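# Move the part from the cabinet rack onto the bench

## Task

Lift the part free of the rack inside the cabinet and set it down lying on the bench, without disturbing the rack's rods from their positions, then open the gripper so the part is no longer held.

## Robot and tools

Robot: two arms, left_arm and right_arm, each with six revolute joints and a two-finger parallel gripper. In the shared scene frame the origin sits on the table top midway between the arms, +x points out over the table, +z points up, and left_arm is on the +y side. The names left and right refer to the arms, not to image sides. Base roots: left_arm at (-0.047, +0.270, 0) m, quat_wxyz (+0.998, 0, 0, +0.066); right_arm at (-0.004, -0.374, 0) m, quat_wxyz (+0.995, 0, 0, +0.103).

Gripper geometry: fingers extend along the gripper's +z axis and close along its y axis. The reported end_effector_position is the pinch point between the pads, roughly 1 cm short of the fingertips. A wrist camera mount also hangs off each gripper, so allow extra clearance.

Tool execute_actions. Argument actions is a list holding nothing or exactly one item; optional pictures (boolean) controls whether camera images come back (they do by default).
- Empty list: no command, just returns the current state.
- Motion item: {"rows": [...], "steps": n}, n from 1 to 15 (default 15), each step 1/30 s. rows holds 1 to 15 rows, one row per step; if there are fewer rows than steps, the final row repeats. Every row has 14 numbers covering both arms, even when only one moves: left_arm waist, shoulder, elbow, wrist pitch, wrist yaw, wrist roll, opening, then the same seven for right_arm. Joint numbers are absolute target angles in radians, in the same form as the Joint positions line, not offsets. Opening is an absolute command from -1 (closed) to +1 (fully open).
- Wait item: {"steps": n} with no rows, n up to 300; it returns once n steps have elapsed since the previous result, with your reply time counted inside that.
A refused call sends nothing to the robot.

Joint ranges per arm (rad): waist -2.618 to 3.054, shoulder 0.000 to 3.142, elbow 0.000 to 3.142, wrist pitch -1.571 to 1.571, wrist yaw -1.571 to 1.571, wrist roll -2.094 to 2.094. A call is refused if any target exceeds an end by over 0.036 rad and also lies beyond that joint's last reported angle. True ends may sit 0.036 rad either side of these values; a target past the true end is clipped there, and the result may print "joint sent to its limit" (possibly referring to an earlier, still-running action). Absence of that message does not prove more travel exists.

Speed limits: each step, a joint's sent target stays within a fixed distance of its measured angle: waist 0.202, shoulder 0.258, elbow 0.238, wrist pitch 0.573, wrist yaw and roll 0.522 rad. If targets would place a gripper over 70 mm from where it currently is, all of that arm's targets are pulled back proportionally. Distant goals therefore need several calls. Between calls the arms keep heading for the last row sent, until everything nearly stops or a HELD step occurs; after that only a fresh action makes them move further. Fingers already in motion finish moving.

Gripping: grip_measured shows the fingers' actual opening on the command scale. Away from the extremes, the fingers go where grip_measured would equal your number. To keep hold, command about 0.03 below grip_measured; a smaller gap holds more gently. Readings may be off by about 1 mm of opening, per gripper. Pad force tops out near 50 to 62 N; very thin parts (under ~2 mm) get less.

Result lines: the state line "left_arm: … | right_arm: …" gives each gripper's position (m) and quat_wxyz in the scene frame; it can be slightly wrong, more so at long reach. Joint positions and Joint velocities list each arm's joints (rad, rad/s) then the pad gap (m, m/s; 0.094 m is fully open). Joint torques follow the joint order without the gripper; they are offset, scaled and noisy, and nonzero even in free air. "joint command not followed" means a clearance check altered or blocked some joint targets; the rest of the row still ran. HELD flags steps on which your row was not (fully) sent. MOTOR HOT warns at 75 °C; at 90 °C that arm halts for 10 s, and at 100 °C its motors and gripper go limp and it drops. Such halts appear as OVER-TEMPERATURE FAULT. Holding loads for long builds heat.

Tool zoom_image: camera (cam_head_left, cam_head_right, cam_left_wrist or cam_right_wrist) and region [x0, y0, x1, y1] in pixels of that camera's latest image, origin top-left, at most 504 by 504. All four images are 504x504; calibration (K, distortion, T_world_to_cam) was provided, head cameras pinhole with radial distortion, wrist cameras fisheye, with small per-scene errors.

Tool read_manual: optional section, only "licences"; returns licence text and does not move anything.

Tool finished_scene: scene (integer) ends that scene for good and reports whether the goal was met; the goal must still hold then. Answering without any tool call ends the remaining run.

Avoid: pushing anything off the table, letting the arms collide or press on each other, dropping or slamming the part, hard shoves, and dislodging the rack rods. Brief outside tugs on held parts or pushes on loose items may occur, so grip firmly.

Each tool is called after "Request:" as name(argument=value, ...), one argument or row to a line, values as JSON.

## Session

Request:
execute_actions(
  actions=[],
)

Scene clock: 0.00 s of 4320.00 s.
left_arm: end_effector_position=(+0.2203, -0.0471, +0.2561) grip_measured=+1.000 end_effector_quat_wxyz=(+0.218, +0.252, +0.938, -0.097) | right_arm: end_effector_position=(+0.5267, -0.5472, +0.1080) grip_measured=+1.000 end_effector_quat_wxyz=(+0.143, -0.257, +0.752, -0.591)
Joint positions: left_arm=[-1.053  1.763  1.925 -1.264 -0.11  -0.37   0.094] | right_arm=[-0.274  2.186  1.307  0.45   0.891 -1.32   0.094]
Joint velocities: left_arm=[-0.012 -0.012  0.012  0.007 -0.051 -0.007  0.   ] | right_arm=[ 0.002 -0.012 -0.017  0.007 -0.051  0.037  0.   ]
Joint torques (N m, as the arm reports them, + toward a larger angle): no reading

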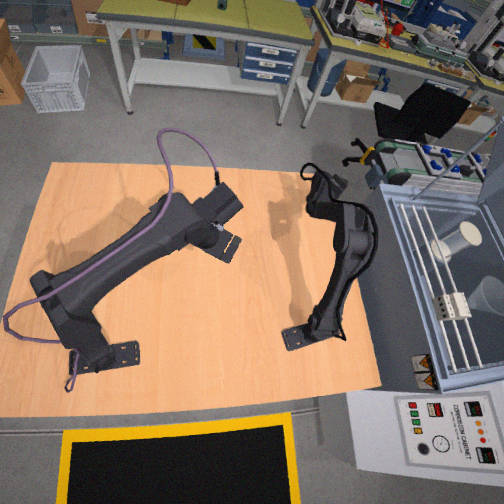

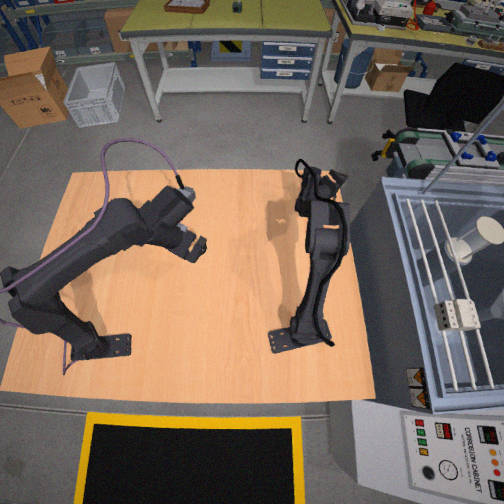

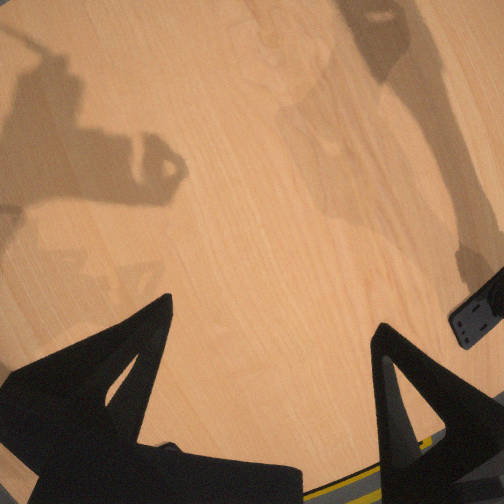

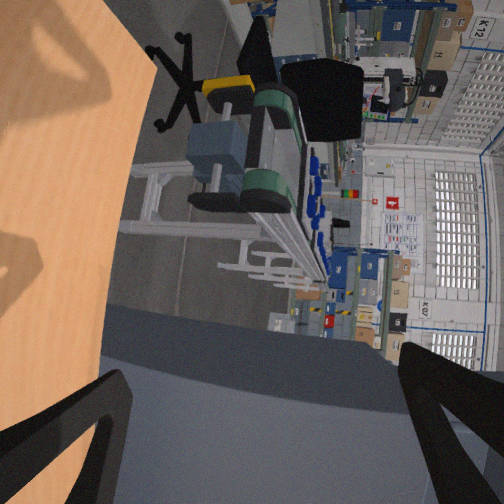

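Request:
zoom_image(
  camera="cam_head_right",
  region=[344, 170, 504, 410],
)

Request:
zoom_image(
  camera="cam_head_left",
  region=[344, 170, 504, 410],
)

Region (344, 170, 504, 410) of cam_head_right's 504x504 image, scaled by 2.100, with more detail than that image has.

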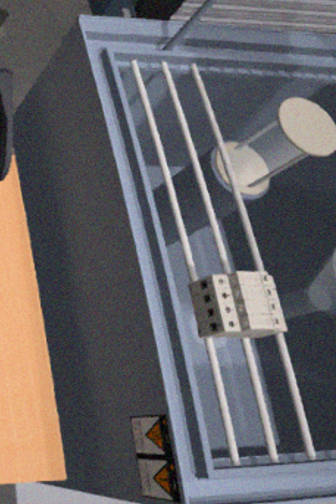

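Region (344, 170, 504, 410) of cam_head_left's 504x504 image, scaled by 2.100, with more detail than that image has.

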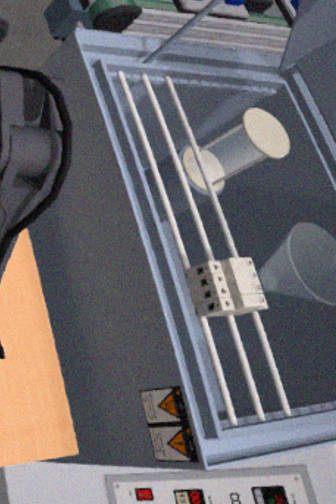

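Request:
execute_actions(
  actions=[
    {"rows": [[-1.053,1.763,1.925,-1.264,-0.11,-0.37,1, -0.5,1.718,2.211,-1.49,0,0,1]], "steps": 15},
  ],
  pictures=false,
)

Request:
execute_actions(
  actions=[
    {"steps": 30},
  ],
  pictures=false,
)

Scene clock: 15.60 s of 4320.00 s.
left_arm: end_effector_position=(+0.2203, -0.0471, +0.2561) grip_measured=+1.000 end_effector_quat_wxyz=(+0.218, +0.252, +0.938, -0.097) | right_arm: end_effector_position=(+0.5063, -0.5656, +0.3314) grip_measured=+1.000 end_effector_quat_wxyz=(+0.441, -0.049, +0.848, -0.290)
Joint positions: left_arm=[-1.053  1.763  1.925 -1.264 -0.11  -0.37   0.094] | right_arm=[-0.502  1.807  1.835 -0.496  0.206 -0.537  0.094]
Joint velocities: left_arm=[ 0.007 -0.007 -0.002  0.051 -0.007 -0.037  0.   ] | right_arm=[ 0.002 -0.549  1.678 -2.19  -0.989  1.971  0.   ]
Joint torques (N m, as the arm reports them, + toward a larger angle): left_arm=[-0.02 -7.88  7.17  0.77 -0.06 -0.02] | right_arm=[  0.08 -12.35   7.49   1.73   0.06   0.11]
Steps of this call (steps 1 to 90: nothing new was sent; then 12.10 s passed at rest; steps 91 to 105: all 15 steps of this action). Readings (joint positions):
91: left_arm=[-1.053 1.763 1.925 -1.264 -0.110 -0.370] | right_arm=[-0.283 2.176 1.320 0.397 0.847 -1.280]
92: left_arm=[-1.053 1.763 1.925 -1.264 -0.110 -0.370] | right_arm=[-0.298 2.164 1.342 0.323 0.788 -1.233]
94: left_arm=[-1.053 1.763 1.925 -1.264 -0.110 -0.370] | right_arm=[-0.345 2.124 1.396 0.189 0.675 -1.137]
98: left_arm=[-1.053 1.763 1.925 -1.264 -0.110 -0.370] | right_arm=[-0.448 2.008 1.531 -0.060 0.462 -0.936]
105: the state above

Scene clock: 16.60 s of 4320.00 s.
left_arm: end_effector_position=(+0.2203, -0.0471, +0.2561) grip_measured=+1.000 end_effector_quat_wxyz=(+0.218, +0.252, +0.938, -0.097) | right_arm: end_effector_position=(+0.3629, -0.4851, +0.3413) grip_measured=+1.000 end_effector_quat_wxyz=(+0.284, +0.137, +0.948, -0.047)
Joint positions: left_arm=[-1.053  1.763  1.925 -1.264 -0.11  -0.37   0.094] | right_arm=[-0.502  1.716  2.209 -1.478  0.006 -0.01   0.094]
Joint velocities: left_arm=[ 0.002 -0.007 -0.002  0.007  0.022 -0.022  0.   ] | right_arm=[-0.007 -0.002  0.002 -0.022  0.022 -0.007  0.   ]
Joint torques (N m, as the arm reports them, + toward a larger angle): left_arm=[-0.01 -7.89  7.22  0.78 -0.07 -0.01] | right_arm=[ 0.15 -7.06  4.81  1.18 -0.08  0.09]
Steps of this call (steps 1 to 30: the robot went on to your last target). Readings (joint positions):
1: left_arm=[-1.053 1.763 1.925 -1.264 -0.110 -0.370] | right_arm=[-0.502 1.790 1.897 -0.575 0.174 -0.461]
2: left_arm=[-1.053 1.763 1.925 -1.264 -0.110 -0.370] | right_arm=[-0.502 1.776 1.964 -0.658 0.147 -0.390]
4: left_arm=[-1.053 1.763 1.925 -1.264 -0.110 -0.370] | right_arm=[-0.502 1.755 2.095 -0.823 0.103 -0.273]
8: left_arm=[-1.053 1.763 1.925 -1.264 -0.110 -0.370] | right_arm=[-0.502 1.694 2.203 -1.124 0.050 -0.130]
30: the state above

Request:
execute_actions(
  actions=[
    {"rows": [[-1.053,1.763,1.925,-1.264,-0.11,-0.37,1, -1.767,1.718,2.211,-1.49,0,0,1]], "steps": 15},
  ],
  pictures=false,
)

Request:
execute_actions(
  actions=[
    {"steps": 40},
  ],
)

Scene clock: 19.10 s of 4320.00 s.
left_arm: end_effector_position=(+0.2203, -0.0471, +0.2561) grip_measured=+1.000 end_effector_quat_wxyz=(+0.218, +0.252, +0.938, -0.097) | right_arm: end_effector_position=(+0.0928, -0.7469, +0.3370) grip_measured=+1.000 end_effector_quat_wxyz=(+0.223, +0.586, +0.760, -0.173)
Joint positions: left_arm=[-1.053  1.763  1.925 -1.264 -0.11  -0.37   0.094] | right_arm=[-1.53   1.728  2.209 -1.479 -0.004 -0.008  0.094]
Joint velocities: left_arm=[-0.002  0.002  0.002  0.007  0.007 -0.022  0.   ] | right_arm=[-2.107 -0.002 -0.012  0.007  0.051  0.051  0.   ]
Joint torques (N m, as the arm reports them, + toward a larger angle): left_arm=[-0.01 -7.89  7.2   0.78 -0.06 -0.02] | right_arm=[ 0.16 -8.14  4.91  1.15 -0.01  0.07]
Steps of this call (steps 1 to 15: the robot went on to your last target; steps 16 to 60: nothing new was sent; steps 61 to 75: all 15 steps of this action). Readings (joint positions):
61: left_arm=[-1.053 1.763 1.925 -1.264 -0.110 -0.370] | right_arm=[-0.524 1.716 2.209 -1.479 -0.009 -0.009]
62: left_arm=[-1.053 1.763 1.925 -1.264 -0.110 -0.370] | right_arm=[-0.569 1.716 2.209 -1.479 -0.020 -0.009]
64: left_arm=[-1.053 1.763 1.925 -1.264 -0.110 -0.370] | right_arm=[-0.704 1.717 2.209 -1.479 -0.020 -0.009]
68: left_arm=[-1.053 1.763 1.925 -1.264 -0.110 -0.370] | right_arm=[-1.002 1.723 2.209 -1.479 -0.011 -0.009]
75: the state above

Scene clock: 20.43 s of 4320.00 s.
left_arm: end_effector_position=(+0.2203, -0.0471, +0.2561) grip_measured=+1.000 end_effector_quat_wxyz=(+0.218, +0.252, +0.938, -0.097) | right_arm: end_effector_position=(-0.0019, -0.7590, +0.3369) grip_measured=+1.000 end_effector_quat_wxyz=(+0.198, +0.676, +0.681, -0.201)
Joint positions: left_arm=[-1.053  1.763  1.925 -1.264 -0.11  -0.37   0.094] | right_arm=[-1.774  1.728  2.209 -1.48   0.006 -0.004  0.094]
Joint velocities: left_arm=[-0.012 -0.007 -0.017 -0.007  0.007 -0.066  0.   ] | right_arm=[ 0.007  0.017 -0.002  0.022 -0.022 -0.022  0.   ]
Joint torques (N m, as the arm reports them, + toward a larger angle): left_arm=[-0.02 -7.89  7.2   0.77 -0.07 -0.02] | right_arm=[ 0.44 -8.16  4.84  1.16 -0.07  0.05]
Steps of this call (steps 1 to 30: the robot went on to your last target; steps 31 to 40: nothing new was sent). Readings (joint positions):
1: left_arm=[-1.053 1.763 1.925 -1.264 -0.110 -0.370] | right_arm=[-1.605 1.728 2.209 -1.479 -0.003 -0.008]
2: left_arm=[-1.053 1.763 1.925 -1.264 -0.110 -0.370] | right_arm=[-1.677 1.728 2.209 -1.479 -0.001 -0.008]
4: left_arm=[-1.053 1.763 1.925 -1.264 -0.110 -0.370] | right_arm=[-1.774 1.728 2.209 -1.479 0.015 -0.005]
8: left_arm=[-1.053 1.763 1.925 -1.264 -0.110 -0.370] | right_arm=[-1.787 1.728 2.209 -1.479 0.018 -0.004]
40: the state above
All arms were judged still, so your last target was given up. Only a new action makes them travel on or press farther. Fingers that are still opening or closing keep moving.
camera_calibration (this result's frames):
cam_right_wrist: T_world_to_cam=[[-0.990988, 0.100473, -0.0885918, 0.104453], [0.114648, 0.978218, -0.173046, 0.843266], [0.0692756, -0.181644, -0.980921, 0.276115], [0, 0, 0, 1]] pos_world=[-0.0122955, -0.785238, 0.426025]

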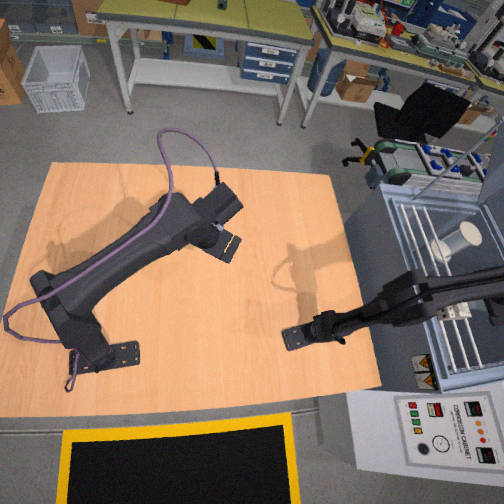

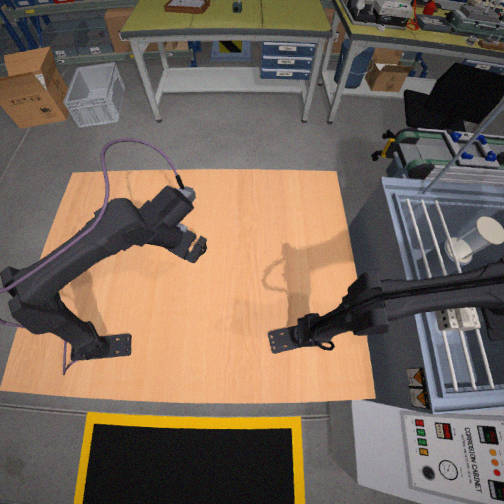

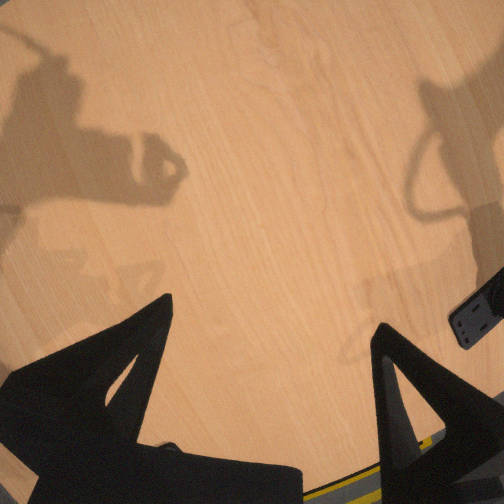

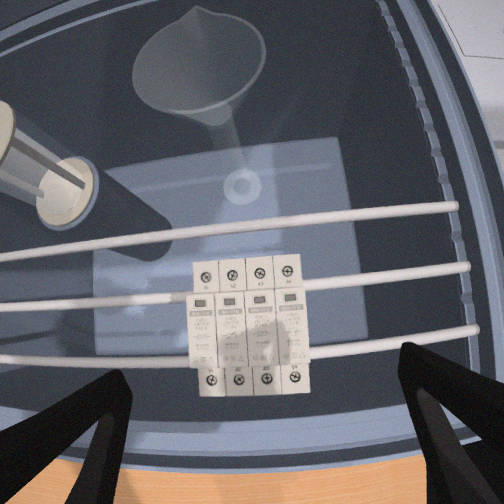

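Request:
execute_actions(
  actions=[
    {"rows": [[-1.053,1.763,1.925,-1.264,-0.11,-0.37,1, -1.75,1.725,1.97,-1.34,0,0,1]], "steps": 15},
  ],
  pictures=false,
)

Request:
execute_actions(
  actions=[
    {"steps": 15},
  ],
)

Scene clock: 26.83 s of 4320.00 s.
left_arm: end_effector_position=(+0.2203, -0.0471, +0.2561) grip_measured=+1.000 end_effector_quat_wxyz=(+0.218, +0.252, +0.938, -0.097) | right_arm: end_effector_position=(+0.0045, -0.7685, +0.2640) grip_measured=+1.000 end_effector_quat_wxyz=(+0.149, +0.683, +0.699, -0.150)
Joint positions: left_arm=[-1.053  1.763  1.925 -1.264 -0.11  -0.37   0.094] | right_arm=[-1.758  1.747  1.966 -1.365  0.005 -0.004  0.094]
Joint velocities: left_arm=[-0.002 -0.017 -0.007 -0.037  0.066 -0.007  0.   ] | right_arm=[-0.012  0.002  0.007  0.051  0.022 -0.051  0.   ]
Joint torques (N m, as the arm reports them, + toward a larger angle): left_arm=[-0.02 -7.88  7.18  0.77 -0.06 -0.02] | right_arm=[  0.6  -10.07   5.56   1.22  -0.06   0.04]
Steps of this call (steps 1 to 90: nothing new was sent; then 2.90 s passed at rest; steps 91 to 105: all 15 steps of this action). Readings (joint positions):
91: left_arm=[-1.053 1.763 1.925 -1.264 -0.110 -0.370] | right_arm=[-1.772 1.716 2.163 -1.444 0.006 -0.004]
92: left_arm=[-1.053 1.763 1.925 -1.264 -0.110 -0.370] | right_arm=[-1.769 1.699 2.102 -1.413 0.006 -0.004]
94: left_arm=[-1.053 1.763 1.925 -1.264 -0.110 -0.370] | right_arm=[-1.763 1.702 2.021 -1.401 0.005 -0.004]
98: left_arm=[-1.053 1.763 1.925 -1.264 -0.110 -0.370] | right_arm=[-1.758 1.745 1.968 -1.387 0.005 -0.004]
105: the state above

Scene clock: 27.33 s of 4320.00 s.
left_arm: end_effector_position=(+0.2203, -0.0471, +0.2561) grip_measured=+1.000 end_effector_quat_wxyz=(+0.218, +0.252, +0.938, -0.097) | right_arm: end_effector_position=(+0.0046, -0.7696, +0.2645) grip_measured=+1.000 end_effector_quat_wxyz=(+0.150, +0.683, +0.699, -0.151)
Joint positions: left_arm=[-1.053  1.763  1.925 -1.264 -0.11  -0.37   0.094] | right_arm=[-1.758  1.747  1.966 -1.36   0.005 -0.004  0.094]
Joint velocities: left_arm=[-0.012 -0.007  0.002  0.022 -0.037  0.066  0.   ] | right_arm=[ 0.007 -0.012 -0.012 -0.037 -0.037  0.007  0.   ]
Joint torques (N m, as the arm reports them, + toward a larger angle): left_arm=[ 0.   -7.9   7.18  0.78 -0.05 -0.02] | right_arm=[  0.61 -10.05   5.58   1.23  -0.06   0.05]
Steps of this call (steps 1 to 15: the robot went on to your last target). Readings (joint positions):
1: left_arm=[-1.053 1.763 1.925 -1.264 -0.110 -0.370] | right_arm=[-1.758 1.747 1.966 -1.364 0.005 -0.004]
2: left_arm=[-1.053 1.763 1.925 -1.264 -0.110 -0.370] | right_arm=[-1.758 1.747 1.966 -1.363 0.005 -0.004]
4: left_arm=[-1.053 1.763 1.925 -1.264 -0.110 -0.370] | right_arm=[-1.758 1.747 1.966 -1.362 0.005 -0.004]
8: left_arm=[-1.053 1.763 1.925 -1.264 -0.110 -0.370] | right_arm=[-1.758 1.747 1.966 -1.360 0.005 -0.004]
15: the state above
All arms were judged still, so your last target was given up. Only a new action makes them travel on or press farther. Fingers that are still opening or closing keep moving.
camera_calibration (this result's frames):
cam_right_wrist: T_world_to_cam=[[-0.992637, 0.0959637, -0.0739045, 0.098136], [0.0986015, 0.994583, -0.0329038, 0.815952], [0.0703466, -0.0399486, -0.996722, 0.315923], [0, 0, 0, 1]] pos_world=[-0.00526475, -0.808328, 0.348989]

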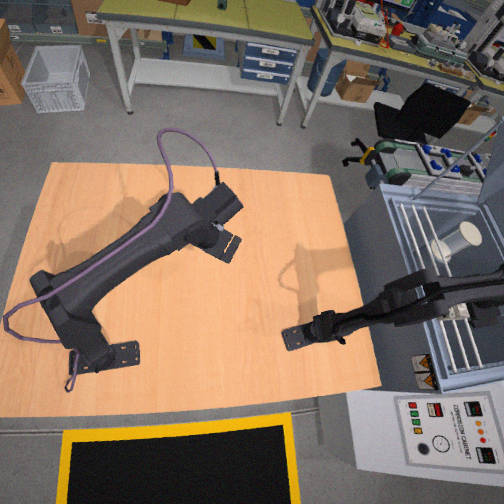

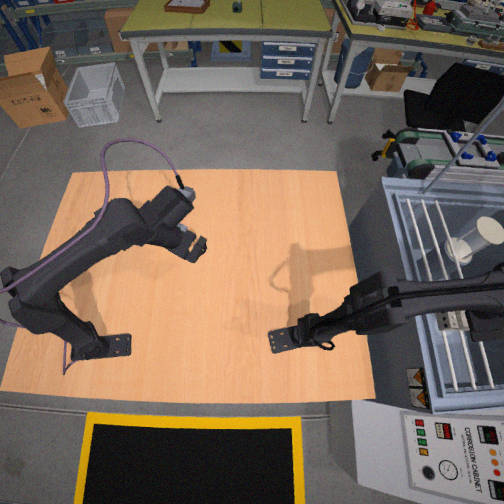

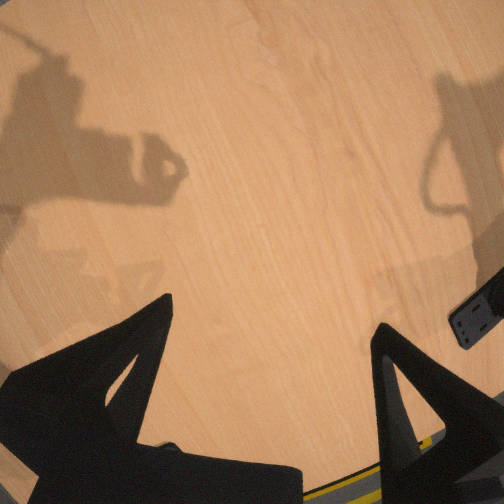

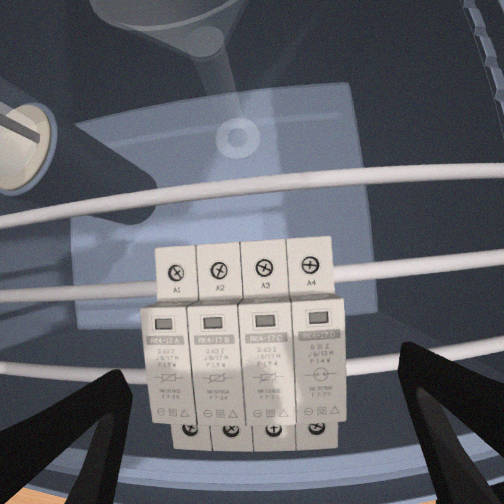

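Request:
execute_actions(
  actions=[
    {"rows": [[-1.053,1.763,1.925,-1.264,-0.11,-0.37,1, -1.73,1.725,1.97,-1.34,0,0,1],[-1.053,1.763,1.925,-1.264,-0.11,-0.37,1, -1.73,1.725,1.97,-1.34,0,0,1],[-1.053,1.763,1.925,-1.264,-0.11,-0.37,1, -1.73,1.725,1.97,-1.34,0,0,1],[-1.053,1.763,1.925,-1.264,-0.11,-0.37,1, -1.73,1.725,1.97,-1.34,0,0,1],[-1.053,1.763,1.925,-1.264,-0.11,-0.37,1, -1.73,1.725,1.95,-1.327,0,0,1],[-1.053,1.763,1.925,-1.264,-0.11,-0.37,1, -1.73,1.725,1.93,-1.313,0,0,1],[-1.053,1.763,1.925,-1.264,-0.11,-0.37,1, -1.73,1.725,1.91,-1.30,0,0,1],[-1.053,1.763,1.925,-1.264,-0.11,-0.37,1, -1.73,1.725,1.89,-1.287,0,0,1],[-1.053,1.763,1.925,-1.264,-0.11,-0.37,1, -1.73,1.725,1.87,-1.273,0,0,1],[-1.053,1.763,1.925,-1.264,-0.11,-0.37,1, -1.73,1.725,1.85,-1.26,0,0,1]], "steps": 15},
  ],
)

Scene clock: 31.10 s of 4320.00 s.
left_arm: end_effector_position=(+0.2203, -0.0471, +0.2561) grip_measured=+1.000 end_effector_quat_wxyz=(+0.218, +0.252, +0.938, -0.097) | right_arm: end_effector_position=(+0.0130, -0.7680, +0.2356) grip_measured=+1.000 end_effector_quat_wxyz=(+0.136, +0.679, +0.709, -0.134)
Joint positions: left_arm=[-1.053  1.763  1.925 -1.264 -0.11  -0.37   0.094] | right_arm=[-1.737  1.742  1.855 -1.3    0.003 -0.004  0.094]
Joint velocities: left_arm=[ 0.007 -0.002  0.017 -0.007  0.037 -0.066  0.   ] | right_arm=[ 0.007 -0.002 -0.007  0.11   0.037 -0.007  0.   ]
Joint torques (N m, as the arm reports them, + toward a larger angle): left_arm=[-0.02 -7.86  7.18  0.77 -0.07 -0.02] | right_arm=[ 0.46 -9.76  5.21  1.23 -0.04  0.06]
Steps of this call (steps 1 to 90: nothing new was sent; then 0.27 s passed at rest; steps 91 to 105: all 15 steps of this action). Readings (joint positions):
91: left_arm=[-1.053 1.763 1.925 -1.264 -0.110 -0.370] | right_arm=[-1.757 1.747 1.966 -1.360 0.005 -0.004]
92: left_arm=[-1.053 1.763 1.925 -1.264 -0.110 -0.370] | right_arm=[-1.753 1.747 1.966 -1.360 0.005 -0.004]
94: left_arm=[-1.053 1.763 1.925 -1.264 -0.110 -0.370] | right_arm=[-1.744 1.747 1.966 -1.360 0.005 -0.004]
98: left_arm=[-1.053 1.763 1.925 -1.264 -0.110 -0.370] | right_arm=[-1.737 1.743 1.938 -1.334 0.003 -0.004]
105: the state above
camera_calibration (this result's frames):
cam_right_wrist: T_world_to_cam=[[-0.994527, 0.0779782, -0.0695319, 0.0894163], [0.077254, 0.996926, 0.0130486, 0.803802], [0.0703356, 0.00760554, -0.997494, 0.32334], [0, 0, 0, 1]] pos_world=[0.0040878, -0.810762, 0.318259]

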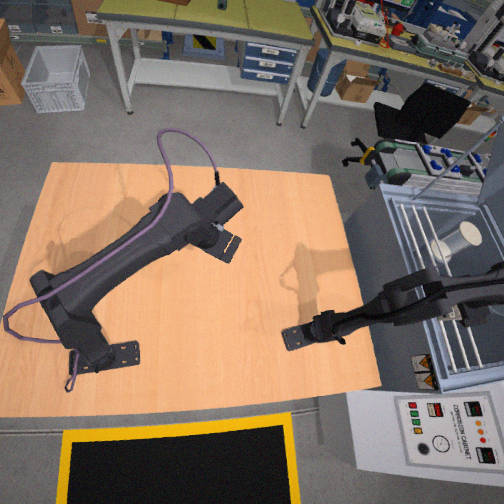

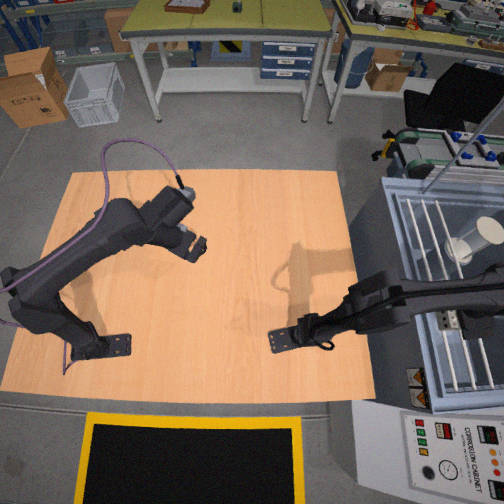

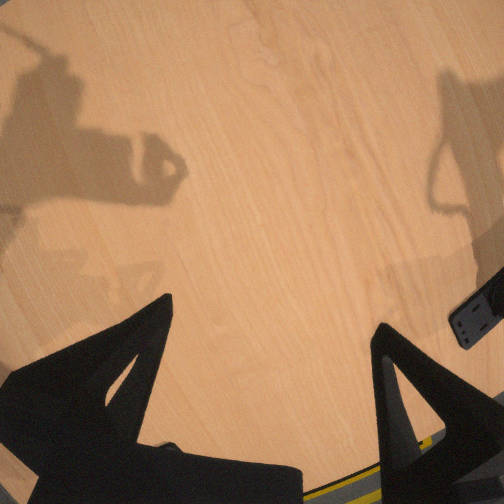

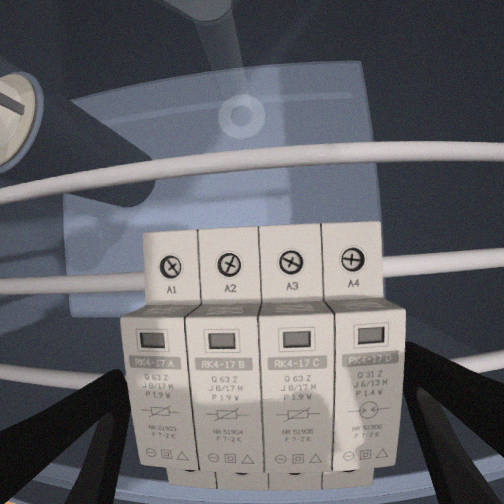

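Request:
execute_actions(
  actions=[
    {"rows": [[-1.053,1.763,1.925,-1.264,-0.11,-0.37,1, -1.73,1.725,1.83,-1.247,0,0,1],[-1.053,1.763,1.925,-1.264,-0.11,-0.37,1, -1.73,1.725,1.81,-1.233,0,0,1],[-1.053,1.763,1.925,-1.264,-0.11,-0.37,1, -1.73,1.725,1.79,-1.22,0,0,1],[-1.053,1.763,1.925,-1.264,-0.11,-0.37,1, -1.73,1.725,1.77,-1.207,0,0,1],[-1.053,1.763,1.925,-1.264,-0.11,-0.37,1, -1.73,1.725,1.75,-1.19,0,0,1]], "steps": 15},
  ],
  pictures=false,
)

Scene clock: 33.13 s of 4320.00 s.
left_arm: end_effector_position=(+0.2203, -0.0471, +0.2561) grip_measured=+1.000 end_effector_quat_wxyz=(+0.218, +0.252, +0.938, -0.097) | right_arm: end_effector_position=(+0.0132, -0.7718, +0.2099) grip_measured=+1.000 end_effector_quat_wxyz=(+0.130, +0.680, +0.710, -0.128)
Joint positions: left_arm=[-1.053  1.763  1.925 -1.264 -0.11  -0.37   0.094] | right_arm=[-1.737  1.742  1.754 -1.215  0.003 -0.004  0.094]
Joint velocities: left_arm=[-0.002  0.007  0.002  0.066  0.022  0.022  0.   ] | right_arm=[-0.007  0.012  0.002  0.037 -0.007  0.037  0.   ]
Joint torques (N m, as the arm reports them, + toward a larger angle): left_arm=[ 0.01 -7.88  7.18  0.77 -0.07 -0.01] | right_arm=[ 0.5  -9.88  5.36  1.12 -0.05  0.06]
Steps of this call (steps 1 to 30: the robot went on to your last target; steps 31 to 46: nothing new was sent; steps 47 to 61: all 15 steps of this action). Readings (joint positions):
47: left_arm=[-1.053 1.763 1.925 -1.264 -0.110 -0.370] | right_arm=[-1.737 1.742 1.853 -1.278 0.003 -0.004]
48: left_arm=[-1.053 1.763 1.925 -1.264 -0.110 -0.370] | right_arm=[-1.737 1.742 1.847 -1.272 0.003 -0.004]
50: left_arm=[-1.053 1.763 1.925 -1.264 -0.110 -0.370] | right_arm=[-1.737 1.742 1.821 -1.252 0.003 -0.004]
54: left_arm=[-1.053 1.763 1.925 -1.264 -0.110 -0.370] | right_arm=[-1.737 1.742 1.759 -1.230 0.003 -0.004]
61: the state above

Request:
execute_actions(
  actions=[
    {"rows": [[-1.053,1.763,1.925,-1.264,-0.11,-0.37,1, -1.73,1.725,1.75,-1.19,0,0,0.8],[-1.053,1.763,1.925,-1.264,-0.11,-0.37,1, -1.73,1.725,1.75,-1.19,0,0,0.7],[-1.053,1.763,1.925,-1.264,-0.11,-0.37,1, -1.73,1.725,1.75,-1.19,0,0,0.65],[-1.053,1.763,1.925,-1.264,-0.11,-0.37,1, -1.73,1.725,1.75,-1.19,0,0,0.6],[-1.053,1.763,1.925,-1.264,-0.11,-0.37,1, -1.73,1.725,1.75,-1.19,0,0,0.57],[-1.053,1.763,1.925,-1.264,-0.11,-0.37,1, -1.73,1.725,1.75,-1.19,0,0,0.54],[-1.053,1.763,1.925,-1.264,-0.11,-0.37,1, -1.73,1.725,1.75,-1.19,0,0,0.51],[-1.053,1.763,1.925,-1.264,-0.11,-0.37,1, -1.73,1.725,1.75,-1.19,0,0,0.48],[-1.053,1.763,1.925,-1.264,-0.11,-0.37,1, -1.73,1.725,1.75,-1.19,0,0,0.45]], "steps": 15},
  ],
  pictures=false,
)

Scene clock: 36.23 s of 4320.00 s.
left_arm: end_effector_position=(+0.2203, -0.0471, +0.2561) grip_measured=+1.000 end_effector_quat_wxyz=(+0.218, +0.252, +0.938, -0.097) | right_arm: end_effector_position=(+0.0120, -0.7733, +0.2105) grip_measured=+0.546 end_effector_quat_wxyz=(+0.130, +0.680, +0.710, -0.133)
Joint positions: left_arm=[-1.053  1.763  1.925 -1.264 -0.11  -0.37   0.094] | right_arm=[-1.737  1.742  1.754 -1.209  0.01  -0.004  0.073]
Joint velocities: left_arm=[-0.012 -0.007 -0.017 -0.066 -0.037 -0.007  0.   ] | right_arm=[ 0.027 -0.007  0.002  0.037 -0.022 -0.081  0.   ]
Joint torques (N m, as the arm reports them, + toward a larger angle): left_arm=[-0.02 -7.87  7.17  0.78 -0.07 -0.01] | right_arm=[ 0.49 -9.94  5.41  1.12 -0.11  0.05]
Steps of this call (steps 1 to 15: the robot went on to your last target; steps 16 to 78: nothing new was sent; steps 79 to 93: all 15 steps of this action). Readings (joint positions):
79: left_arm=[-1.053 1.763 1.925 -1.264 -0.110 -0.370] | right_arm=[-1.737 1.742 1.754 -1.210 0.003 -0.004]
80: left_arm=[-1.053 1.763 1.925 -1.264 -0.110 -0.370] | right_arm=[-1.737 1.742 1.754 -1.210 0.003 -0.004]
82: left_arm=[-1.053 1.763 1.925 -1.264 -0.110 -0.370] | right_arm=[-1.737 1.742 1.754 -1.210 0.006 -0.004]
86: left_arm=[-1.053 1.763 1.925 -1.264 -0.110 -0.370] | right_arm=[-1.737 1.742 1.754 -1.209 0.010 -0.004]
93: the state above

Request:
execute_actions(
  actions=[
    {"rows": [[-1.053,1.763,1.925,-1.264,-0.11,-0.37,1, -1.73,1.725,1.77,-1.21,0,0,0.48],[-1.053,1.763,1.925,-1.264,-0.11,-0.37,1, -1.73,1.725,1.79,-1.23,0,0,0.48],[-1.053,1.763,1.925,-1.264,-0.11,-0.37,1, -1.73,1.725,1.81,-1.25,0,0,0.48],[-1.053,1.763,1.925,-1.264,-0.11,-0.37,1, -1.73,1.725,1.84,-1.28,0,0,0.48],[-1.053,1.763,1.925,-1.264,-0.11,-0.37,1, -1.73,1.725,1.87,-1.31,0,0,0.48],[-1.053,1.763,1.925,-1.264,-0.11,-0.37,1, -1.73,1.725,1.90,-1.34,0,0,0.48],[-1.053,1.763,1.925,-1.264,-0.11,-0.37,1, -1.73,1.725,1.93,-1.37,0,0,0.48],[-1.053,1.763,1.925,-1.264,-0.11,-0.37,1, -1.73,1.725,1.96,-1.40,0,0,0.48],[-1.053,1.763,1.925,-1.264,-0.11,-0.37,1, -1.73,1.725,1.99,-1.43,0,0,0.48],[-1.053,1.763,1.925,-1.264,-0.11,-0.37,1, -1.73,1.72,2.02,-1.46,0,0,0.48],[-1.053,1.763,1.925,-1.264,-0.11,-0.37,1, -1.73,1.72,2.05,-1.49,0,0,0.48],[-1.053,1.763,1.925,-1.264,-0.11,-0.37,1, -1.73,1.72,2.08,-1.51,0,0,0.48],[-1.053,1.763,1.925,-1.264,-0.11,-0.37,1, -1.73,1.72,2.11,-1.53,0,0,0.48],[-1.053,1.763,1.925,-1.264,-0.11,-0.37,1, -1.73,1.72,2.13,-1.54,0,0,0.48],[-1.053,1.763,1.925,-1.264,-0.11,-0.37,1, -1.73,1.72,2.15,-1.55,0,0,0.48]], "steps": 15},
  ],
  pictures=false,
)

Request:
execute_actions(
  actions=[
    {"steps": 12},
  ],
)

Scene clock: 41.03 s of 4320.00 s.
left_arm: end_effector_position=(+0.2203, -0.0471, +0.2561) grip_measured=+1.000 end_effector_quat_wxyz=(+0.218, +0.252, +0.938, -0.097) | right_arm: end_effector_position=(+0.0118, -0.7506, +0.2819) grip_measured=+0.546 end_effector_quat_wxyz=(+0.138, +0.678, +0.709, -0.137)
Joint positions: left_arm=[-1.053  1.763  1.925 -1.264 -0.11  -0.37   0.094] | right_arm=[-1.737  1.756  2.073 -1.498  0.006 -0.004  0.073]
Joint velocities: left_arm=[-0.017 -0.002  0.002 -0.11  -0.037 -0.022  0.   ] | right_arm=[ 0.012  0.012  0.735 -0.505  0.11  -0.066 -0.   ]
Joint torques (N m, as the arm reports them, + toward a larger angle): left_arm=[ 0.   -7.86  7.17  0.77 -0.06 -0.02] | right_arm=[  0.49 -10.76   7.27   1.2   -0.07   0.04]
Steps of this call (steps 1 to 15: the robot went on to your last target; steps 16 to 90: nothing new was sent; then 1.30 s passed at rest; steps 91 to 105: all 15 steps of this action). Readings (joint positions):
91: left_arm=[-1.053 1.763 1.925 -1.264 -0.110 -0.370] | right_arm=[-1.737 1.742 1.754 -1.209 0.010 -0.004]
92: left_arm=[-1.053 1.763 1.925 -1.264 -0.110 -0.370] | right_arm=[-1.737 1.742 1.754 -1.210 0.010 -0.004]
94: left_arm=[-1.053 1.763 1.925 -1.264 -0.110 -0.370] | right_arm=[-1.737 1.744 1.766 -1.228 0.010 -0.004]
98: left_arm=[-1.053 1.763 1.925 -1.264 -0.110 -0.370] | right_arm=[-1.737 1.755 1.854 -1.334 0.007 -0.004]
105: the state above

Scene clock: 41.43 s of 4320.00 s.
left_arm: end_effector_position=(+0.2203, -0.0471, +0.2561) grip_measured=+1.000 end_effector_quat_wxyz=(+0.218, +0.252, +0.938, -0.097) | right_arm: end_effector_position=(+0.0113, -0.7365, +0.2897) grip_measured=+0.546 end_effector_quat_wxyz=(+0.129, +0.680, +0.711, -0.128)
Joint positions: left_arm=[-1.053  1.763  1.925 -1.264 -0.11  -0.37   0.094] | right_arm=[-1.737  1.75   2.114 -1.571  0.006 -0.004  0.073]
Joint velocities: left_arm=[-0.017 -0.002 -0.012 -0.037 -0.022  0.007  0.   ] | right_arm=[-0.007  0.007  0.002  0.022 -0.007 -0.007 -0.   ]
Joint torques (N m, as the arm reports them, + toward a larger angle): left_arm=[-0.01 -7.87  7.2   0.76 -0.06 -0.02] | right_arm=[  0.51 -10.03   7.38   1.1   -0.07   0.04]
Steps of this call (steps 1 to 12: the robot went on to your last target). Readings (joint positions):
1: left_arm=[-1.053 1.763 1.925 -1.264 -0.110 -0.370] | right_arm=[-1.737 1.755 2.094 -1.512 0.006 -0.004]
2: left_arm=[-1.053 1.763 1.925 -1.264 -0.110 -0.370] | right_arm=[-1.737 1.753 2.105 -1.521 0.006 -0.004]
4: left_arm=[-1.053 1.763 1.925 -1.264 -0.110 -0.370] | right_arm=[-1.737 1.750 2.114 -1.538 0.006 -0.004]
8: left_arm=[-1.053 1.763 1.925 -1.264 -0.110 -0.370] | right_arm=[-1.737 1.750 2.114 -1.568 0.006 -0.004]
12: the state above
camera_calibration (this result's frames):
cam_right_wrist: T_world_to_cam=[[-0.994657, 0.0800878, -0.0651373, 0.0893141], [0.0781532, 0.996436, 0.0317303, 0.766101], [0.0674463, 0.0264701, -0.997372, 0.391005], [0, 0, 0, 1]] pos_world=[0.00259183, -0.780874, 0.371487]

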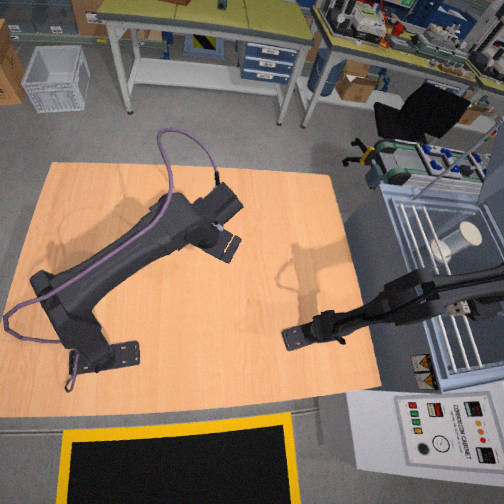

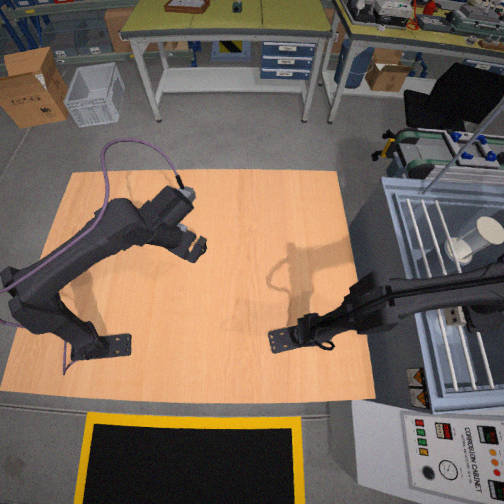

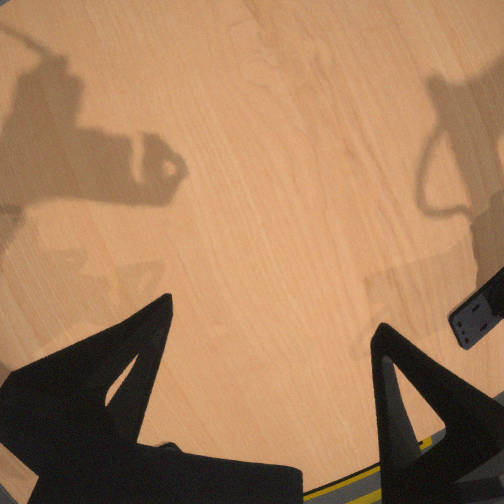

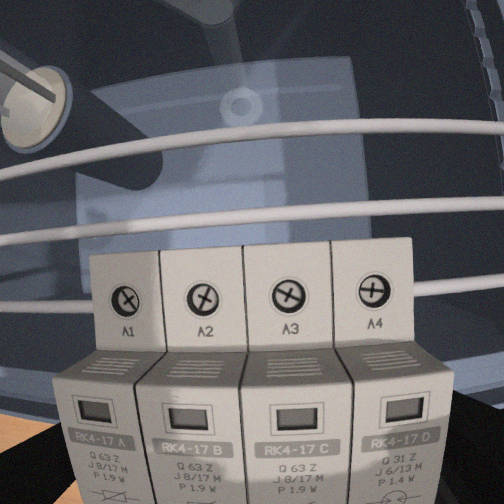

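Request:
execute_actions(
  actions=[
    {"rows": [[-1.053,1.763,1.925,-1.264,-0.11,-0.37,1, -1.71,1.72,2.15,-1.55,0,0,0.48],[-1.053,1.763,1.925,-1.264,-0.11,-0.37,1, -1.68,1.72,2.15,-1.55,0,0,0.48],[-1.053,1.763,1.925,-1.264,-0.11,-0.37,1, -1.64,1.72,2.15,-1.55,0,0,0.48],[-1.053,1.763,1.925,-1.264,-0.11,-0.37,1, -1.59,1.72,2.15,-1.55,0,0,0.48],[-1.053,1.763,1.925,-1.264,-0.11,-0.37,1, -1.53,1.72,2.15,-1.55,0,0,0.48],[-1.053,1.763,1.925,-1.264,-0.11,-0.37,1, -1.47,1.72,2.15,-1.55,0,0,0.48],[-1.053,1.763,1.925,-1.264,-0.11,-0.37,1, -1.41,1.72,2.15,-1.55,0,0,0.48],[-1.053,1.763,1.925,-1.264,-0.11,-0.37,1, -1.35,1.72,2.15,-1.55,0,0,0.48],[-1.053,1.763,1.925,-1.264,-0.11,-0.37,1, -1.29,1.72,2.15,-1.55,0,0,0.48],[-1.053,1.763,1.925,-1.264,-0.11,-0.37,1, -1.23,1.72,2.15,-1.55,0,0,0.48],[-1.053,1.763,1.925,-1.264,-0.11,-0.37,1, -1.17,1.72,2.15,-1.55,0,0,0.48],[-1.053,1.763,1.925,-1.264,-0.11,-0.37,1, -1.11,1.72,2.15,-1.55,0,0,0.48],[-1.053,1.763,1.925,-1.264,-0.11,-0.37,1, -1.05,1.72,2.15,-1.55,0,0,0.48],[-1.053,1.763,1.925,-1.264,-0.11,-0.37,1, -0.99,1.72,2.15,-1.55,0,0,0.48],[-1.053,1.763,1.925,-1.264,-0.11,-0.37,1, -0.93,1.72,2.15,-1.55,0,0,0.48]], "steps": 15},
  ],
  pictures=false,
)

Request:
execute_actions(
  actions=[
    {"rows": [[-1.053,1.763,1.925,-1.264,-0.11,-0.37,1, -0.87,1.72,2.15,-1.55,0,0,0.48],[-1.053,1.763,1.925,-1.264,-0.11,-0.37,1, -0.81,1.72,2.15,-1.55,0,0,0.48],[-1.053,1.763,1.925,-1.264,-0.11,-0.37,1, -0.75,1.72,2.15,-1.55,0,0,0.48],[-1.053,1.763,1.925,-1.264,-0.11,-0.37,1, -0.69,1.72,2.15,-1.55,0,0,0.48],[-1.053,1.763,1.925,-1.264,-0.11,-0.37,1, -0.63,1.72,2.15,-1.55,0,0,0.48],[-1.053,1.763,1.925,-1.264,-0.11,-0.37,1, -0.57,1.72,2.15,-1.55,0,0,0.48],[-1.053,1.763,1.925,-1.264,-0.11,-0.37,1, -0.51,1.72,2.15,-1.55,0,0,0.48],[-1.053,1.763,1.925,-1.264,-0.11,-0.37,1, -0.45,1.72,2.15,-1.55,0,0,0.48],[-1.053,1.763,1.925,-1.264,-0.11,-0.37,1, -0.40,1.72,2.15,-1.55,0,0,0.48],[-1.053,1.763,1.925,-1.264,-0.11,-0.37,1, -0.36,1.72,2.15,-1.55,0,0,0.48],[-1.053,1.763,1.925,-1.264,-0.11,-0.37,1, -0.33,1.72,2.15,-1.55,0,0,0.48],[-1.053,1.763,1.925,-1.264,-0.11,-0.37,1, -0.31,1.72,2.15,-1.55,0,0,0.48],[-1.053,1.763,1.925,-1.264,-0.11,-0.37,1, -0.30,1.72,2.15,-1.55,0,0,0.48]], "steps": 15},
  ],
  pictures=false,
)

Request:
execute_actions(
  actions=[
    {"rows": [[-1.053,1.763,1.925,-1.264,-0.11,-0.37,1, -0.30,1.71,2.08,-1.50,0,0,0.48],[-1.053,1.763,1.925,-1.264,-0.11,-0.37,1, -0.30,1.70,2.01,-1.44,0,0,0.48],[-1.053,1.763,1.925,-1.264,-0.11,-0.37,1, -0.30,1.69,1.94,-1.38,0,0,0.48],[-1.053,1.763,1.925,-1.264,-0.11,-0.37,1, -0.30,1.68,1.87,-1.32,0,0,0.48],[-1.053,1.763,1.925,-1.264,-0.11,-0.37,1, -0.30,1.67,1.80,-1.26,0,0,0.48],[-1.053,1.763,1.925,-1.264,-0.11,-0.37,1, -0.30,1.66,1.73,-1.20,0,0,0.48],[-1.053,1.763,1.925,-1.264,-0.11,-0.37,1, -0.30,1.65,1.66,-1.14,0,0,0.48],[-1.053,1.763,1.925,-1.264,-0.11,-0.37,1, -0.30,1.64,1.59,-1.08,0,0,0.48],[-1.053,1.763,1.925,-1.264,-0.11,-0.37,1, -0.30,1.63,1.52,-1.02,0,0,0.48],[-1.053,1.763,1.925,-1.264,-0.11,-0.37,1, -0.30,1.62,1.45,-0.96,0,0,0.48],[-1.053,1.763,1.925,-1.264,-0.11,-0.37,1, -0.30,1.61,1.38,-0.90,0,0,0.48],[-1.053,1.763,1.925,-1.264,-0.11,-0.37,1, -0.30,1.60,1.31,-0.84,0,0,0.48],[-1.053,1.763,1.925,-1.264,-0.11,-0.37,1, -0.30,1.59,1.24,-0.78,0,0,0.48],[-1.053,1.763,1.925,-1.264,-0.11,-0.37,1, -0.30,1.585,1.17,-0.72,0,0,0.48],[-1.053,1.763,1.925,-1.264,-0.11,-0.37,1, -0.30,1.58,1.10,-0.66,0,0,0.48]], "steps": 15},
  ],
  pictures=false,
)

Request:
execute_actions(
  actions=[
    {"steps": 20},
  ],
)

Scene clock: 55.53 s of 4320.00 s.
left_arm: end_effector_position=(+0.2203, -0.0471, +0.2561) grip_measured=+1.000 end_effector_quat_wxyz=(+0.218, +0.252, +0.938, -0.097) | right_arm: end_effector_position=(+0.2469, -0.6412, +0.2847) grip_measured=+0.548 end_effector_quat_wxyz=(+0.160, +0.390, +0.904, -0.073)
Joint positions: left_arm=[-1.053  1.763  1.925 -1.264 -0.11  -0.37   0.094] | right_arm=[-1.025  1.765  2.114 -1.567  0.006 -0.004  0.073]
Joint velocities: left_arm=[ 0.002 -0.022 -0.027  0.081 -0.007  0.007  0.   ] | right_arm=[ 1.717 -0.012 -0.012 -0.037 -0.051 -0.095  0.001]
Joint torques (N m, as the arm reports them, + toward a larger angle): left_arm=[ 0.   -7.88  7.2   0.78 -0.06 -0.03] | right_arm=[ -0.5  -11.4    7.42   1.06  -0.03   0.06]
Steps of this call (steps 1 to 30: the robot went on to your last target; steps 31 to 130: nothing new was sent; then 9.27 s passed at rest; steps 131 to 145: all 15 steps of this action). Readings (joint positions):
131: left_arm=[-1.053 1.763 1.925 -1.264 -0.110 -0.370] | right_arm=[-1.735 1.765 2.114 -1.571 0.006 -0.004]
132: left_arm=[-1.053 1.763 1.925 -1.264 -0.110 -0.370] | right_arm=[-1.729 1.765 2.114 -1.571 0.008 -0.004]
134: left_arm=[-1.053 1.763 1.925 -1.264 -0.110 -0.370] | right_arm=[-1.691 1.765 2.114 -1.571 0.021 -0.004]
138: left_arm=[-1.053 1.763 1.925 -1.264 -0.110 -0.370] | right_arm=[-1.487 1.765 2.114 -1.571 0.033 -0.004]
145: the state above

Scene clock: 56.03 s of 4320.00 s.
left_arm: end_effector_position=(+0.2203, -0.0471, +0.2561) grip_measured=+1.000 end_effector_quat_wxyz=(+0.218, +0.252, +0.938, -0.097) | right_arm: end_effector_position=(+0.3617, -0.3932, +0.2845) grip_measured=+0.549 end_effector_quat_wxyz=(+0.175, +0.030, +0.984, +0.009)
Joint positions: left_arm=[-1.053  1.763  1.925 -1.264 -0.11  -0.37   0.094] | right_arm=[-0.278  1.765  2.114 -1.57  -0.031 -0.004  0.073]
Joint velocities: left_arm=[-0.007 -0.002  0.007 -0.037  0.007  0.037  0.   ] | right_arm=[ 0.193  0.007 -0.007 -0.154 -0.081 -0.11   0.   ]
Joint torques (N m, as the arm reports them, + toward a larger angle): left_arm=[-0.01 -7.88  7.19  0.78 -0.07 -0.02] | right_arm=[ -2.17 -11.35   7.43   1.16   0.45   0.04]
Steps of this call (steps 1 to 15: all 15 steps of this action). Readings (joint positions):
1: left_arm=[-1.053 1.763 1.925 -1.264 -0.110 -0.370] | right_arm=[-0.965 1.765 2.114 -1.567 0.004 -0.004]
2: left_arm=[-1.053 1.763 1.925 -1.264 -0.110 -0.370] | right_arm=[-0.907 1.765 2.114 -1.567 0.002 -0.004]
4: left_arm=[-1.053 1.763 1.925 -1.264 -0.110 -0.370] | right_arm=[-0.790 1.765 2.114 -1.567 0.002 -0.004]
8: left_arm=[-1.053 1.763 1.925 -1.264 -0.110 -0.370] | right_arm=[-0.554 1.765 2.114 -1.567 0.002 -0.004]
15: the state above

Scene clock: 56.53 s of 4320.00 s.
left_arm: end_effector_position=(+0.2203, -0.0471, +0.2561) grip_measured=+1.000 end_effector_quat_wxyz=(+0.218, +0.252, +0.938, -0.097) | right_arm: end_effector_position=(+0.3315, -0.4008, +0.0823) grip_measured=+0.549 end_effector_quat_wxyz=(+0.094, +0.041, +0.995, -0.001)
Joint positions: left_arm=[-1.053  1.763  1.925 -1.264 -0.11  -0.37   0.094] | right_arm=[-0.294  1.66   1.2   -0.922 -0.006 -0.004  0.073]
Joint velocities: left_arm=[-0.022 -0.012 -0.017  0.007 -0.022 -0.066  0.   ] | right_arm=[ 0.007 -0.217 -2.049  1.663 -0.022  0.066 -0.001]
Joint torques (N m, as the arm reports them, + toward a larger angle): left_arm=[ 0.   -7.89  7.18  0.78 -0.07 -0.02] | right_arm=[ -0.42 -12.84   7.23   0.66   0.03   0.05]
Steps of this call (steps 1 to 15: all 15 steps of this action). Readings (joint positions):
1: left_arm=[-1.053 1.763 1.925 -1.264 -0.110 -0.370] | right_arm=[-0.276 1.762 2.107 -1.566 -0.032 -0.004]
2: left_arm=[-1.053 1.763 1.925 -1.264 -0.110 -0.370] | right_arm=[-0.278 1.753 2.081 -1.549 -0.030 -0.004]
4: left_arm=[-1.053 1.763 1.925 -1.264 -0.110 -0.370] | right_arm=[-0.286 1.720 1.982 -1.486 -0.021 -0.004]
8: left_arm=[-1.053 1.763 1.925 -1.264 -0.110 -0.370] | right_arm=[-0.294 1.677 1.711 -1.317 -0.008 -0.004]
15: the state above

Scene clock: 57.20 s of 4320.00 s.
left_arm: end_effector_position=(+0.2203, -0.0471, +0.2561) grip_measured=+1.000 end_effector_quat_wxyz=(+0.218, +0.252, +0.938, -0.097) | right_arm: end_effector_position=(+0.3413, -0.4017, +0.0655) grip_measured=+0.549 end_effector_quat_wxyz=(+0.149, +0.040, +0.988, -0.004)
Joint positions: left_arm=[-1.053  1.763  1.925 -1.264 -0.11  -0.37   0.094] | right_arm=[-0.294  1.622  1.063 -0.713 -0.005 -0.004  0.073]
Joint velocities: left_arm=[-0.002  0.002 -0.007 -0.007  0.051 -0.022  0.   ] | right_arm=[ 0.007 -0.007 -0.022 -0.007  0.022 -0.037 -0.   ]
Joint torques (N m, as the arm reports them, + toward a larger angle): left_arm=[-0.03 -7.87  7.19  0.78 -0.07 -0.02] | right_arm=[ -0.4  -10.61   8.27   1.3    0.03   0.04]
Steps of this call (steps 1 to 20: the robot went on to your last target). Readings (joint positions):
1: left_arm=[-1.053 1.763 1.925 -1.264 -0.110 -0.370] | right_arm=[-0.294 1.657 1.141 -0.880 -0.006 -0.004]
2: left_arm=[-1.053 1.763 1.925 -1.264 -0.110 -0.370] | right_arm=[-0.294 1.657 1.101 -0.859 -0.005 -0.004]
4: left_arm=[-1.053 1.763 1.925 -1.264 -0.110 -0.370] | right_arm=[-0.294 1.657 1.064 -0.840 -0.005 -0.004]
8: left_arm=[-1.053 1.763 1.925 -1.264 -0.110 -0.370] | right_arm=[-0.294 1.641 1.063 -0.773 -0.005 -0.004]
20: the state above
camera_calibration (this result's frames):
cam_right_wrist: T_world_to_cam=[[-0.206875, -0.976032, -0.067564, -0.316856], [-0.974852, 0.19979, 0.0987341, 0.44877], [-0.082869, 0.0862905, -0.992818, 0.21136], [0, 0, 0, 1]] pos_world=[0.38945, -0.41716, 0.144125]

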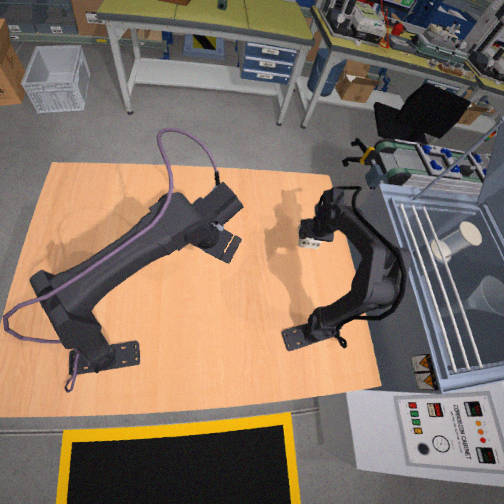

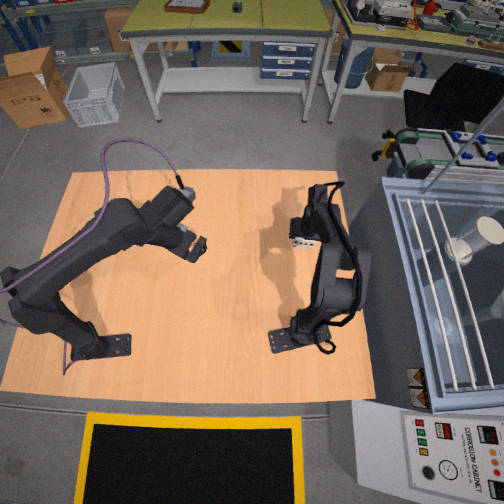

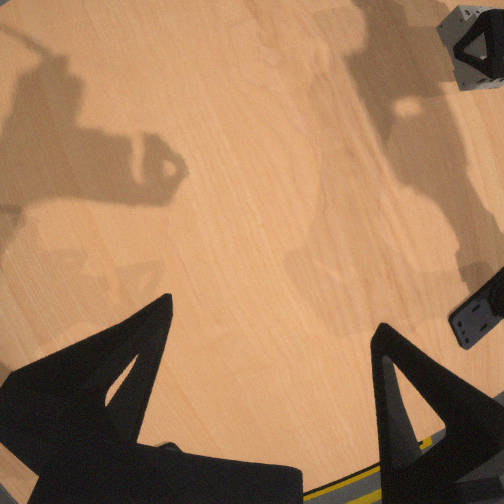

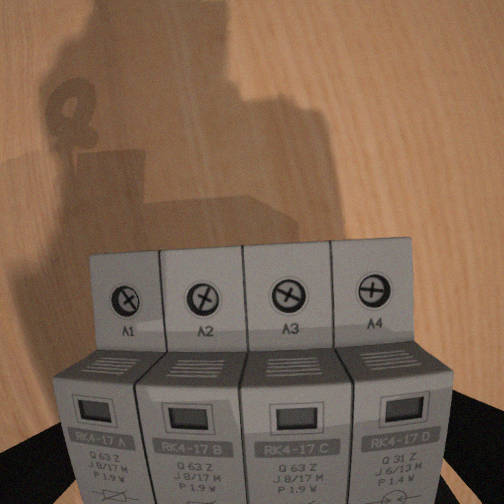

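Request:
execute_actions(
  actions=[
    {"rows": [[-1.053,1.763,1.925,-1.264,-0.11,-0.37,1, -0.30,1.58,1.10,-0.63,0,0,0.48],[-1.053,1.763,1.925,-1.264,-0.11,-0.37,1, -0.30,1.58,1.10,-0.60,0,0,0.48],[-1.053,1.763,1.925,-1.264,-0.11,-0.37,1, -0.30,1.583,1.09,-0.58,0,0,0.48],[-1.053,1.763,1.925,-1.264,-0.11,-0.37,1, -0.30,1.586,1.08,-0.565,0,0,0.48],[-1.053,1.763,1.925,-1.264,-0.11,-0.37,1, -0.30,1.59,1.07,-0.55,0,0,0.48],[-1.053,1.763,1.925,-1.264,-0.11,-0.37,1, -0.30,1.593,1.06,-0.535,0,0,0.48],[-1.053,1.763,1.925,-1.264,-0.11,-0.37,1, -0.30,1.596,1.05,-0.52,0,0,0.48],[-1.053,1.763,1.925,-1.264,-0.11,-0.37,1, -0.30,1.60,1.04,-0.51,0,0,0.48],[-1.053,1.763,1.925,-1.264,-0.11,-0.37,1, -0.30,1.603,1.03,-0.50,0,0,0.48],[-1.053,1.763,1.925,-1.264,-0.11,-0.37,1, -0.30,1.606,1.02,-0.49,0,0,0.48],[-1.053,1.763,1.925,-1.264,-0.11,-0.37,1, -0.30,1.61,1.01,-0.48,0,0,0.48]], "steps": 15},
  ],
  pictures=false,
)

Request:
execute_actions(
  actions=[
    {"steps": 10},
  ],
  pictures=false,
)

Scene clock: 61.70 s of 4320.00 s.
left_arm: end_effector_position=(+0.2203, -0.0471, +0.2561) grip_measured=+1.000 end_effector_quat_wxyz=(+0.218, +0.252, +0.938, -0.097) | right_arm: end_effector_position=(+0.3570, -0.4031, +0.0585) grip_measured=+0.549 end_effector_quat_wxyz=(+0.193, +0.040, +0.980, -0.006)
Joint positions: left_arm=[-1.053  1.763  1.925 -1.264 -0.11  -0.37   0.094] | right_arm=[-0.294  1.622  1.001 -0.561 -0.005 -0.004  0.073]
Joint velocities: left_arm=[ 0.002  0.007  0.007  0.022 -0.022  0.066  0.   ] | right_arm=[-0.002 -0.002 -0.1    0.037 -0.007 -0.051  0.002]
Joint torques (N m, as the arm reports them, + toward a larger angle): left_arm=[-0.01 -7.87  7.22  0.78 -0.06 -0.02] | right_arm=[-0.4  -8.28  6.54  1.73  0.04  0.04]
Steps of this call (steps 1 to 15: the robot went on to your last target; steps 16 to 90: nothing new was sent; then 1.00 s passed at rest; steps 91 to 105: all 15 steps of this action). Readings (joint positions):
91: left_arm=[-1.053 1.763 1.925 -1.264 -0.110 -0.370] | right_arm=[-0.294 1.622 1.063 -0.711 -0.005 -0.004]
92: left_arm=[-1.053 1.763 1.925 -1.264 -0.110 -0.370] | right_arm=[-0.294 1.622 1.063 -0.706 -0.005 -0.004]
94: left_arm=[-1.053 1.763 1.925 -1.264 -0.110 -0.370] | right_arm=[-0.294 1.622 1.063 -0.685 -0.005 -0.004]
98: left_arm=[-1.053 1.763 1.925 -1.264 -0.110 -0.370] | right_arm=[-0.294 1.622 1.055 -0.622 -0.005 -0.004]
105: the state above

Scene clock: 62.03 s of 4320.00 s.
left_arm: end_effector_position=(+0.2203, -0.0471, +0.2561) grip_measured=+1.000 end_effector_quat_wxyz=(+0.218, +0.252, +0.938, -0.097) | right_arm: end_effector_position=(+0.3593, -0.4033, +0.0589) grip_measured=+0.549 end_effector_quat_wxyz=(+0.198, +0.040, +0.979, -0.006)
Joint positions: left_arm=[-1.053  1.763  1.925 -1.264 -0.11  -0.37   0.094] | right_arm=[-0.294  1.622  0.998 -0.548 -0.005 -0.004  0.073]
Joint velocities: left_arm=[ 0.002 -0.002  0.002 -0.007  0.007 -0.081  0.   ] | right_arm=[-0.012 -0.017  0.002 -0.037 -0.007  0.037 -0.   ]
Joint torques (N m, as the arm reports them, + toward a larger angle): left_arm=[-0.02 -7.88  7.18  0.77 -0.06 -0.02] | right_arm=[-0.4  -8.35  6.43  1.58  0.03  0.05]
Steps of this call (steps 1 to 10: the robot went on to your last target). Readings (joint positions):
1: left_arm=[-1.053 1.763 1.925 -1.264 -0.110 -0.370] | right_arm=[-0.294 1.622 0.999 -0.561 -0.005 -0.004]
2: left_arm=[-1.053 1.763 1.925 -1.264 -0.110 -0.370] | right_arm=[-0.294 1.622 0.998 -0.561 -0.005 -0.004]
4: left_arm=[-1.053 1.763 1.925 -1.264 -0.110 -0.370] | right_arm=[-0.294 1.622 0.998 -0.557 -0.005 -0.004]
8: left_arm=[-1.053 1.763 1.925 -1.264 -0.110 -0.370] | right_arm=[-0.294 1.622 0.998 -0.549 -0.005 -0.004]
10: the state above


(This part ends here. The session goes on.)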